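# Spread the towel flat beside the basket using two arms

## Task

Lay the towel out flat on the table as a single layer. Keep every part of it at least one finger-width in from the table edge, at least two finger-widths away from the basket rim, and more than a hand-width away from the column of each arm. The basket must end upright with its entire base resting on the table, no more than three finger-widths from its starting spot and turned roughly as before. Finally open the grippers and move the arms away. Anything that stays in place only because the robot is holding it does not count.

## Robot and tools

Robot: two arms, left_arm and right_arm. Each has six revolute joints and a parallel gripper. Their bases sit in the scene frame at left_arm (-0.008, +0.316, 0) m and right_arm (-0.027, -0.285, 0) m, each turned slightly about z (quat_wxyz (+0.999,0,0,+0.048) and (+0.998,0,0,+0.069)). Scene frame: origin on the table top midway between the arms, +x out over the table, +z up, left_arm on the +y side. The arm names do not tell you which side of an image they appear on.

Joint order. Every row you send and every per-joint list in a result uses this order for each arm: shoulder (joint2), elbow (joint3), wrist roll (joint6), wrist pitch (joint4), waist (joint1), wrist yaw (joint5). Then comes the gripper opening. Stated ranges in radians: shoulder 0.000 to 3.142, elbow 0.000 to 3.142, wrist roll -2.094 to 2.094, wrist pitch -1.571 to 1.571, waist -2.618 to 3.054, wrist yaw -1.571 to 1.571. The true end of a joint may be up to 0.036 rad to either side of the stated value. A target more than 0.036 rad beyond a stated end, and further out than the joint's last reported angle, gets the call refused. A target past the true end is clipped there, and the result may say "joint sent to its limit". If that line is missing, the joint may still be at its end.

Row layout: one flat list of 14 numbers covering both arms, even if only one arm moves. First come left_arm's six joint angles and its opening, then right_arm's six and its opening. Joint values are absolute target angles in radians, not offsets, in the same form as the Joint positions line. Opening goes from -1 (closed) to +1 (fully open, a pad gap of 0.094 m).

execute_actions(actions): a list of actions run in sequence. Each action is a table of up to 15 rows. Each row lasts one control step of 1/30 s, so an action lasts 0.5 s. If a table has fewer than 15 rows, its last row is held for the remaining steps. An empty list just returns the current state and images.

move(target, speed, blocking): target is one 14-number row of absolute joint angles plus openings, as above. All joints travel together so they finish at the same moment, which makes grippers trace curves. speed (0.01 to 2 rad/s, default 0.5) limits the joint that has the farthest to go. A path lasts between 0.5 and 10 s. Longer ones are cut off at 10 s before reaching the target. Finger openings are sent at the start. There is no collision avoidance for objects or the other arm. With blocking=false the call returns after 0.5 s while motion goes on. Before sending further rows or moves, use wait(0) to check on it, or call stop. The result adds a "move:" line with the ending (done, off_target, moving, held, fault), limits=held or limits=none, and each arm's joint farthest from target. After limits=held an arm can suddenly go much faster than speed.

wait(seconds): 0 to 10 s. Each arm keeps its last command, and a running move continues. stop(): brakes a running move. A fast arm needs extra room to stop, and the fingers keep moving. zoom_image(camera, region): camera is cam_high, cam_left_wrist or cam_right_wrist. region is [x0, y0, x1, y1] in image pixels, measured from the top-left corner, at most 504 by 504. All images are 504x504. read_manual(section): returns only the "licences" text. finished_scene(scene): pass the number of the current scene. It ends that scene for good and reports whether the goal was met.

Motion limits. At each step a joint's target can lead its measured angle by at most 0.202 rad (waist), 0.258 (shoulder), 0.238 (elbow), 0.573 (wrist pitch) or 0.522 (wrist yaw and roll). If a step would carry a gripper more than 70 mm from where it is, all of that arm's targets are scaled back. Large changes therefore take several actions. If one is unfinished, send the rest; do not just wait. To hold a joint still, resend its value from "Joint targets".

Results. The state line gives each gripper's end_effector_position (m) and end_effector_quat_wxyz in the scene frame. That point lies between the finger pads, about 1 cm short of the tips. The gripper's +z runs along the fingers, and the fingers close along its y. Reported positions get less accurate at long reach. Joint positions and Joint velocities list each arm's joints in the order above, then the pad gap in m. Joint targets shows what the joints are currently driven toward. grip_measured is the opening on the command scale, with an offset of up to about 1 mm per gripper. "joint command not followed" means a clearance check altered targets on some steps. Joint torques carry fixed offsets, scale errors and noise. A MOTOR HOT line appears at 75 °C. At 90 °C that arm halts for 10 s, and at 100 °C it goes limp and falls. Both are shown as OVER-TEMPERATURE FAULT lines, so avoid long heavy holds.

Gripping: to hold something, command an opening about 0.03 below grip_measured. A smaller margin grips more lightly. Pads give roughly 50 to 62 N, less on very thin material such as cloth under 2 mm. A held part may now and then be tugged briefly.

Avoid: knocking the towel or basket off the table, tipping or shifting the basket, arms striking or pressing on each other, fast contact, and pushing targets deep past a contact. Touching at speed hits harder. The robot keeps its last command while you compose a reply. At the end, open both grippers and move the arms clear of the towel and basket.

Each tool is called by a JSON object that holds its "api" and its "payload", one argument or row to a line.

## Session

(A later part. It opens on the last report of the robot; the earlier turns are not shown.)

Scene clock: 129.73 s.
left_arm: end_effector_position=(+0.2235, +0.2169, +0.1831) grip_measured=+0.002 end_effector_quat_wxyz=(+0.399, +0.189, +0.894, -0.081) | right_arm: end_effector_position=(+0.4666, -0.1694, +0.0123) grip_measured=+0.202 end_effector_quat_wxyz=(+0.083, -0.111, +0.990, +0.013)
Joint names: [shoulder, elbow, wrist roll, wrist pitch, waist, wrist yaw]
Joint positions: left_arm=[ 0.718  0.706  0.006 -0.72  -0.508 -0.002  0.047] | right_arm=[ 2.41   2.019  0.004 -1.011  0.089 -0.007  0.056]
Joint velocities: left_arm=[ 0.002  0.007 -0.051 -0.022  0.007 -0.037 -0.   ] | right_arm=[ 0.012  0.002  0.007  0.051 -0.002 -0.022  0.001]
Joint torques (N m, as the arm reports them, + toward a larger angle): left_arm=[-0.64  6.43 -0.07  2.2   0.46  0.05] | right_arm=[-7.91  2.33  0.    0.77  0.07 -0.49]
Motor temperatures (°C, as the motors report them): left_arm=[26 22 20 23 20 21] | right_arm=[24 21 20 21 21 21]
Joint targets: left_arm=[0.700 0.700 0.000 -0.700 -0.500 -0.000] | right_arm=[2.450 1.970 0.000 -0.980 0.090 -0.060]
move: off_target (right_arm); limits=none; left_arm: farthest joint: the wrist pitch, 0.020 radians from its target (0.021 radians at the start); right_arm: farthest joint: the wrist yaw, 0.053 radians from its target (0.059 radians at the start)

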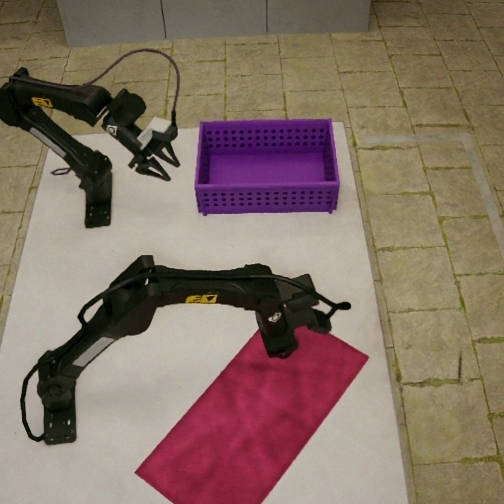

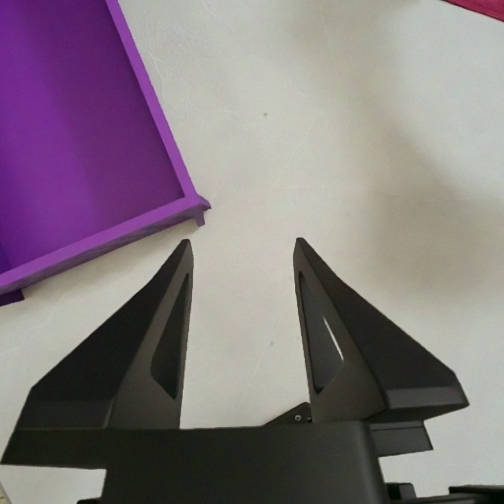

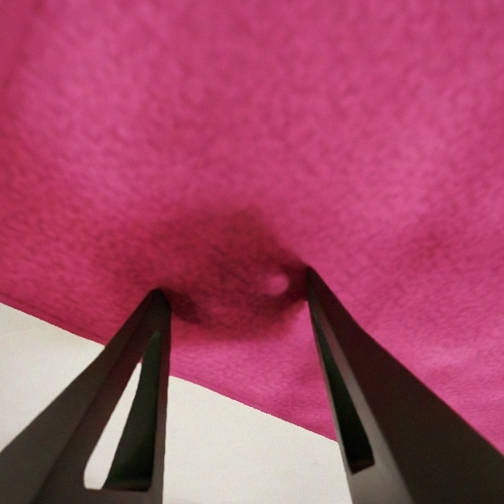

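{"api": "execute_actions", "payload": {
  "actions": [
    [[0.7,0.7,0,-0.7,-0.5,0,0,2.45,1.97,0,-1.0,0.098,-0.07,0.2],[0.7,0.7,0,-0.7,-0.5,0,0,2.45,1.97,0,-1.01,0.106,-0.08,0.2],[0.7,0.7,0,-0.7,-0.5,0,0,2.45,1.97,0,-1.02,0.114,-0.08,0.2],[0.7,0.7,0,-0.7,-0.5,0,0,2.45,1.97,0,-1.02,0.122,-0.08,0.2],[0.7,0.7,0,-0.7,-0.5,0,0,2.45,1.97,0,-1.02,0.13,-0.08,0.2],[0.7,0.7,0,-0.7,-0.5,0,0,2.45,1.97,0,-1.02,0.138,-0.08,0.2],[0.7,0.7,0,-0.7,-0.5,0,0,2.45,1.97,0,-1.02,0.146,-0.08,0.2],[0.7,0.7,0,-0.7,-0.5,0,0,2.45,1.97,0,-1.02,0.154,-0.08,0.2],[0.7,0.7,0,-0.7,-0.5,0,0,2.45,1.97,0,-1.02,0.162,-0.08,0.2],[0.7,0.7,0,-0.7,-0.5,0,0,2.45,1.97,0,-1.02,0.17,-0.08,0.2],[0.7,0.7,0,-0.7,-0.5,0,0,2.45,1.97,0,-1.02,0.178,-0.08,0.2],[0.7,0.7,0,-0.7,-0.5,0,0,2.45,1.97,0,-1.02,0.186,-0.08,0.2],[0.7,0.7,0,-0.7,-0.5,0,0,2.45,1.97,0,-1.02,0.194,-0.08,0.2],[0.7,0.7,0,-0.7,-0.5,0,0,2.45,1.97,0,-1.02,0.202,-0.08,0.2],[0.7,0.7,0,-0.7,-0.5,0,0,2.45,1.97,0,-1.02,0.21,-0.08,0.2]],
    [[0.7,0.7,0,-0.7,-0.5,0,0,2.45,1.97,0,-1.02,0.218,-0.08,0.2],[0.7,0.7,0,-0.7,-0.5,0,0,2.45,1.97,0,-1.02,0.226,-0.08,0.2],[0.7,0.7,0,-0.7,-0.5,0,0,2.45,1.97,0,-1.02,0.234,-0.08,0.2],[0.7,0.7,0,-0.7,-0.5,0,0,2.45,1.97,0,-1.02,0.242,-0.08,0.2],[0.7,0.7,0,-0.7,-0.5,0,0,2.45,1.97,0,-1.02,0.25,-0.08,0.2],[0.7,0.7,0,-0.7,-0.5,0,0,2.45,1.97,0,-1.02,0.258,-0.08,0.2],[0.7,0.7,0,-0.7,-0.5,0,0,2.45,1.97,0,-1.02,0.266,-0.08,0.2],[0.7,0.7,0,-0.7,-0.5,0,0,2.45,1.97,0,-1.02,0.274,-0.08,0.2],[0.7,0.7,0,-0.7,-0.5,0,0,2.45,1.97,0,-1.02,0.282,-0.08,0.2],[0.7,0.7,0,-0.7,-0.5,0,0,2.45,1.97,0,-1.02,0.29,-0.08,0.2]]
  ]
}}

Scene clock: 141.17 s.
left_arm: end_effector_position=(+0.2235, +0.2169, +0.1831) grip_measured=+0.002 end_effector_quat_wxyz=(+0.399, +0.189, +0.894, -0.081) | right_arm: end_effector_position=(+0.4408, -0.0832, +0.0127) grip_measured=+0.202 end_effector_quat_wxyz=(+0.088, -0.200, +0.976, +0.016)
Joint names: [shoulder, elbow, wrist roll, wrist pitch, waist, wrist yaw]
Joint positions: left_arm=[ 0.718  0.706  0.006 -0.72  -0.508 -0.002  0.047] | right_arm=[ 2.41   2.019  0.003 -1.001  0.27   0.004  0.056]
Joint velocities: left_arm=[ 0.002  0.012 -0.022  0.066  0.027  0.022 -0.   ] | right_arm=[-0.007 -0.012 -0.037 -0.066  0.037 -0.051 -0.   ]
Joint torques (N m, as the arm reports them, + toward a larger angle): left_arm=[-0.63  6.42 -0.06  2.2   0.46  0.04] | right_arm=[-8.04  2.49  0.04  0.37  1.42 -0.73]
Motor temperatures (°C, as the motors report them): left_arm=[24 22 20 25 20 21] | right_arm=[24 21 20 21 21 21]
Joint targets: left_arm=[0.700 0.700 0.000 -0.700 -0.500 0.000] | right_arm=[2.450 1.970 0.000 -1.020 0.290 -0.080]

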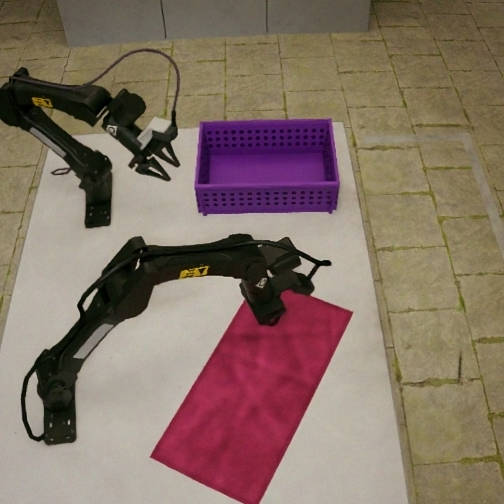

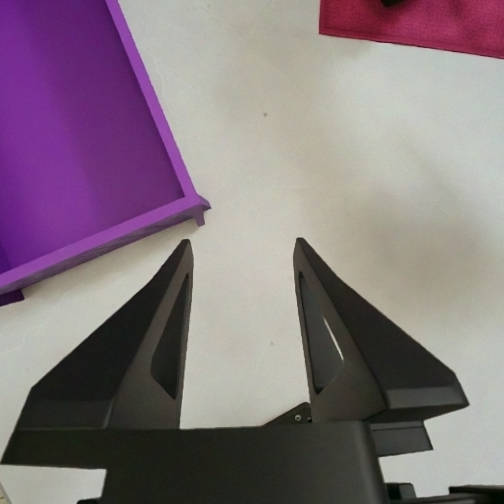

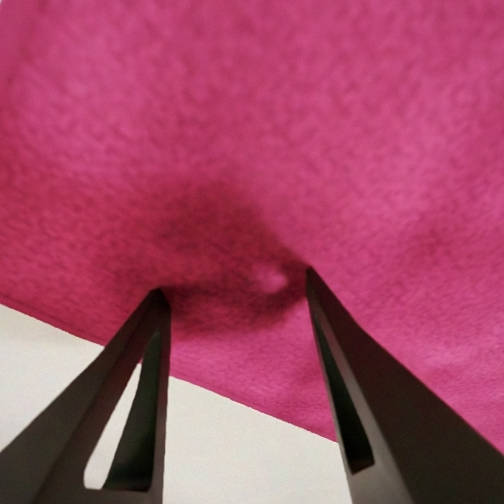

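The towel followed the slide. Lifting off and retracting to inspect it.

{"api": "move", "payload": {
  "target": [0.7,0.7,0,-0.7,-0.5,0,0, 2.30,2.04,0,-1.05,0.27,0,0.2],
  "speed": 0.4
}}

{"api": "move", "payload": {
  "target": [0.7,0.7,0,-0.7,-0.5,0,0, 0.9,1.3,0,-0.9,-0.4,0,1],
  "speed": 1.2
}}

Scene clock: 145.27 s.
left_arm: end_effector_position=(+0.2235, +0.2169, +0.1831) grip_measured=+0.002 end_effector_quat_wxyz=(+0.399, +0.189, +0.894, -0.081) | right_arm: end_effector_position=(+0.4374, -0.0859, +0.0547) grip_measured=+0.202 end_effector_quat_wxyz=(+0.109, -0.198, +0.974, +0.018)
Joint names: [shoulder, elbow, wrist roll, wrist pitch, waist, wrist yaw]
Joint positions: left_arm=[ 0.718  0.706  0.006 -0.72  -0.508 -0.002  0.047] | right_arm=[ 2.319  2.019  0.003 -1.05   0.269  0.008  0.056]
Joint velocities: left_arm=[ 0.002 -0.002  0.037 -0.051  0.002 -0.081 -0.   ] | right_arm=[-0.012 -0.002 -0.081  0.007  0.012 -0.022 -0.001]
Joint torques (N m, as the arm reports them, + toward a larger angle): left_arm=[-0.63  6.41 -0.06  2.2   0.45  0.04] | right_arm=[-11.9    8.54   0.     0.52   0.15  -0.06]
Motor temperatures (°C, as the motors report them): left_arm=[24 22 20 25 20 21] | right_arm=[25 21 20 21 21 21]
Joint targets: left_arm=[0.700 0.700 0.000 -0.700 -0.500 -0.000] | right_arm=[2.300 2.040 0.000 -1.050 0.270 0.000]
move: off_target (right_arm); limits=none; left_arm: farthest joint: the wrist pitch, 0.020 radians from its target (0.020 radians at the start); right_arm: farthest joint: the elbow, 0.021 radians from its target (0.021 radians at the start)

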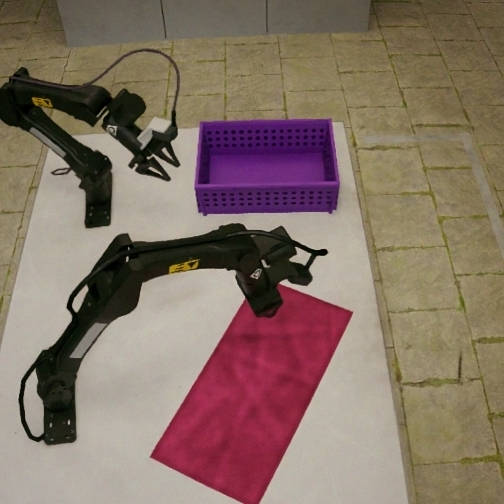

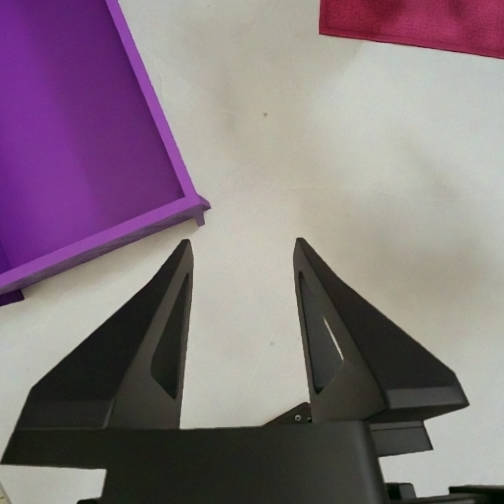

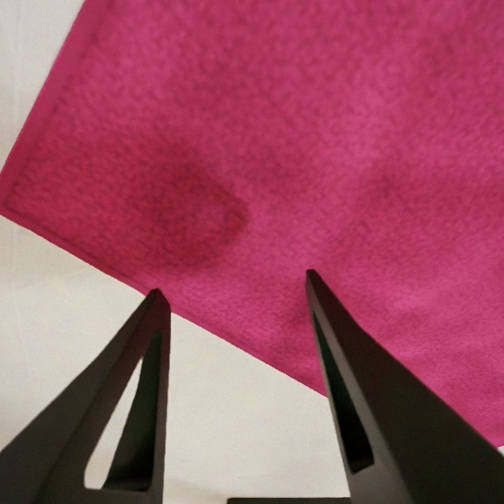

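Scene clock: 147.13 s.
left_arm: end_effector_position=(+0.2235, +0.2169, +0.1831) grip_measured=+0.002 end_effector_quat_wxyz=(+0.399, +0.189, +0.894, -0.081) | right_arm: end_effector_position=(+0.2380, -0.3547, +0.3504) grip_measured=+1.000 end_effector_quat_wxyz=(+0.492, +0.113, +0.861, -0.065)
Joint names: [shoulder, elbow, wrist roll, wrist pitch, waist, wrist yaw]
Joint positions: left_arm=[ 0.718  0.706  0.006 -0.72  -0.508 -0.002  0.047] | right_arm=[ 0.906  1.303  0.003 -0.928 -0.393  0.006  0.094]
Joint velocities: left_arm=[ 0.017 -0.002 -0.037 -0.022  0.002  0.051 -0.001] | right_arm=[-0.002  0.007  0.037  0.007 -0.012  0.007  0.   ]
Joint torques (N m, as the arm reports them, + toward a larger angle): left_arm=[-0.63  6.42 -0.06  2.21  0.46  0.04] | right_arm=[-0.58  6.22  0.02  1.79 -0.55 -0.03]
Motor temperatures (°C, as the motors report them): left_arm=[23 22 20 25 20 21] | right_arm=[25 21 20 21 21 21]
Joint targets: left_arm=[0.700 0.700 -0.000 -0.700 -0.500 -0.000] | right_arm=[0.900 1.300 -0.000 -0.900 -0.400 0.000]
move: off_target (right_arm); limits=none; left_arm: farthest joint: the wrist pitch, 0.020 radians from its target (0.020 radians at the start); right_arm: farthest joint: the wrist pitch, 0.028 radians from its target (0.150 radians at the start)

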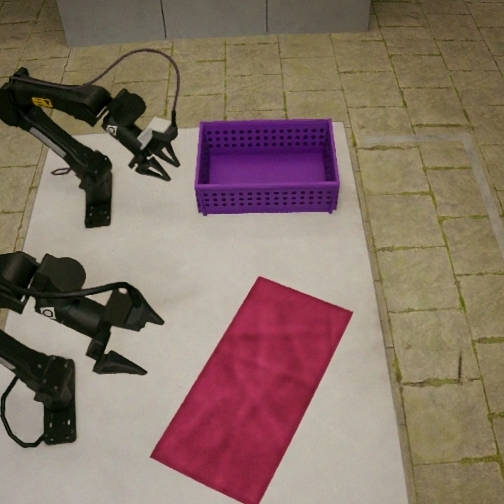

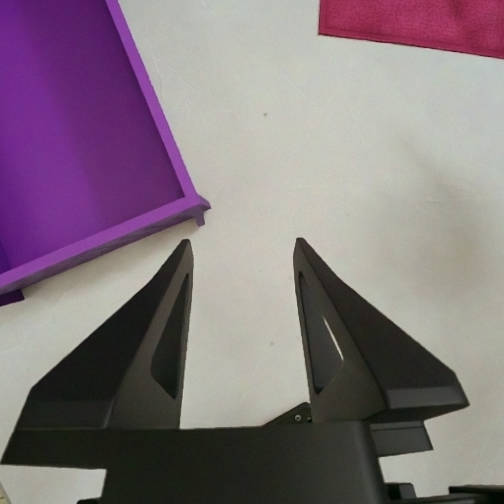

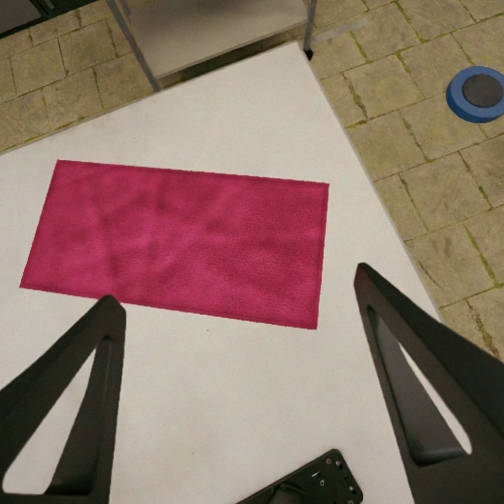

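{"api": "zoom_image", "payload": {
  "camera": "cam_right_wrist",
  "region": [10,150,170,300]
}}

{"api": "zoom_image", "payload": {
  "camera": "cam_high",
  "region": [290,290,370,370]
}}

Region (10, 150, 170, 300) of cam_right_wrist's 504x504 image, scaled by 3.150, with more detail than that image has; it fills the top 472 rows of this view, and the rest is white.

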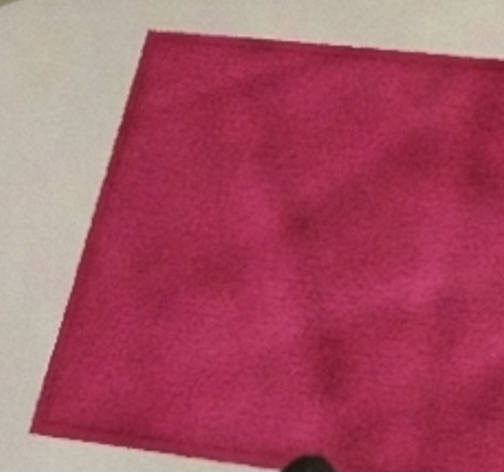

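Region (290, 290, 370, 370) of cam_high's 504x504 image, scaled by 6.300, with more detail than that image has.

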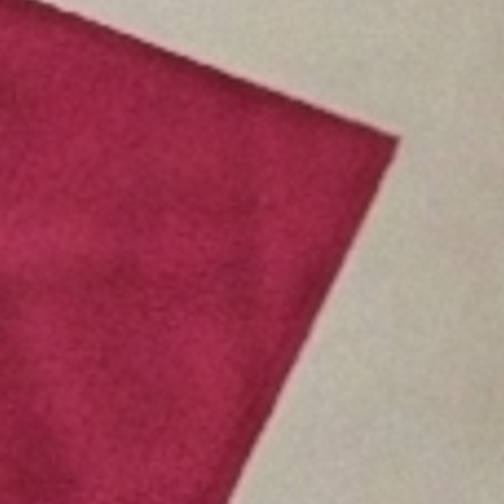

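The towel is a single hemmed layer, flat and clear of the edges, basket and columns.

{"api": "finished_scene", "payload": {
  "scene": 1
}}

The scene is finished: the task was done.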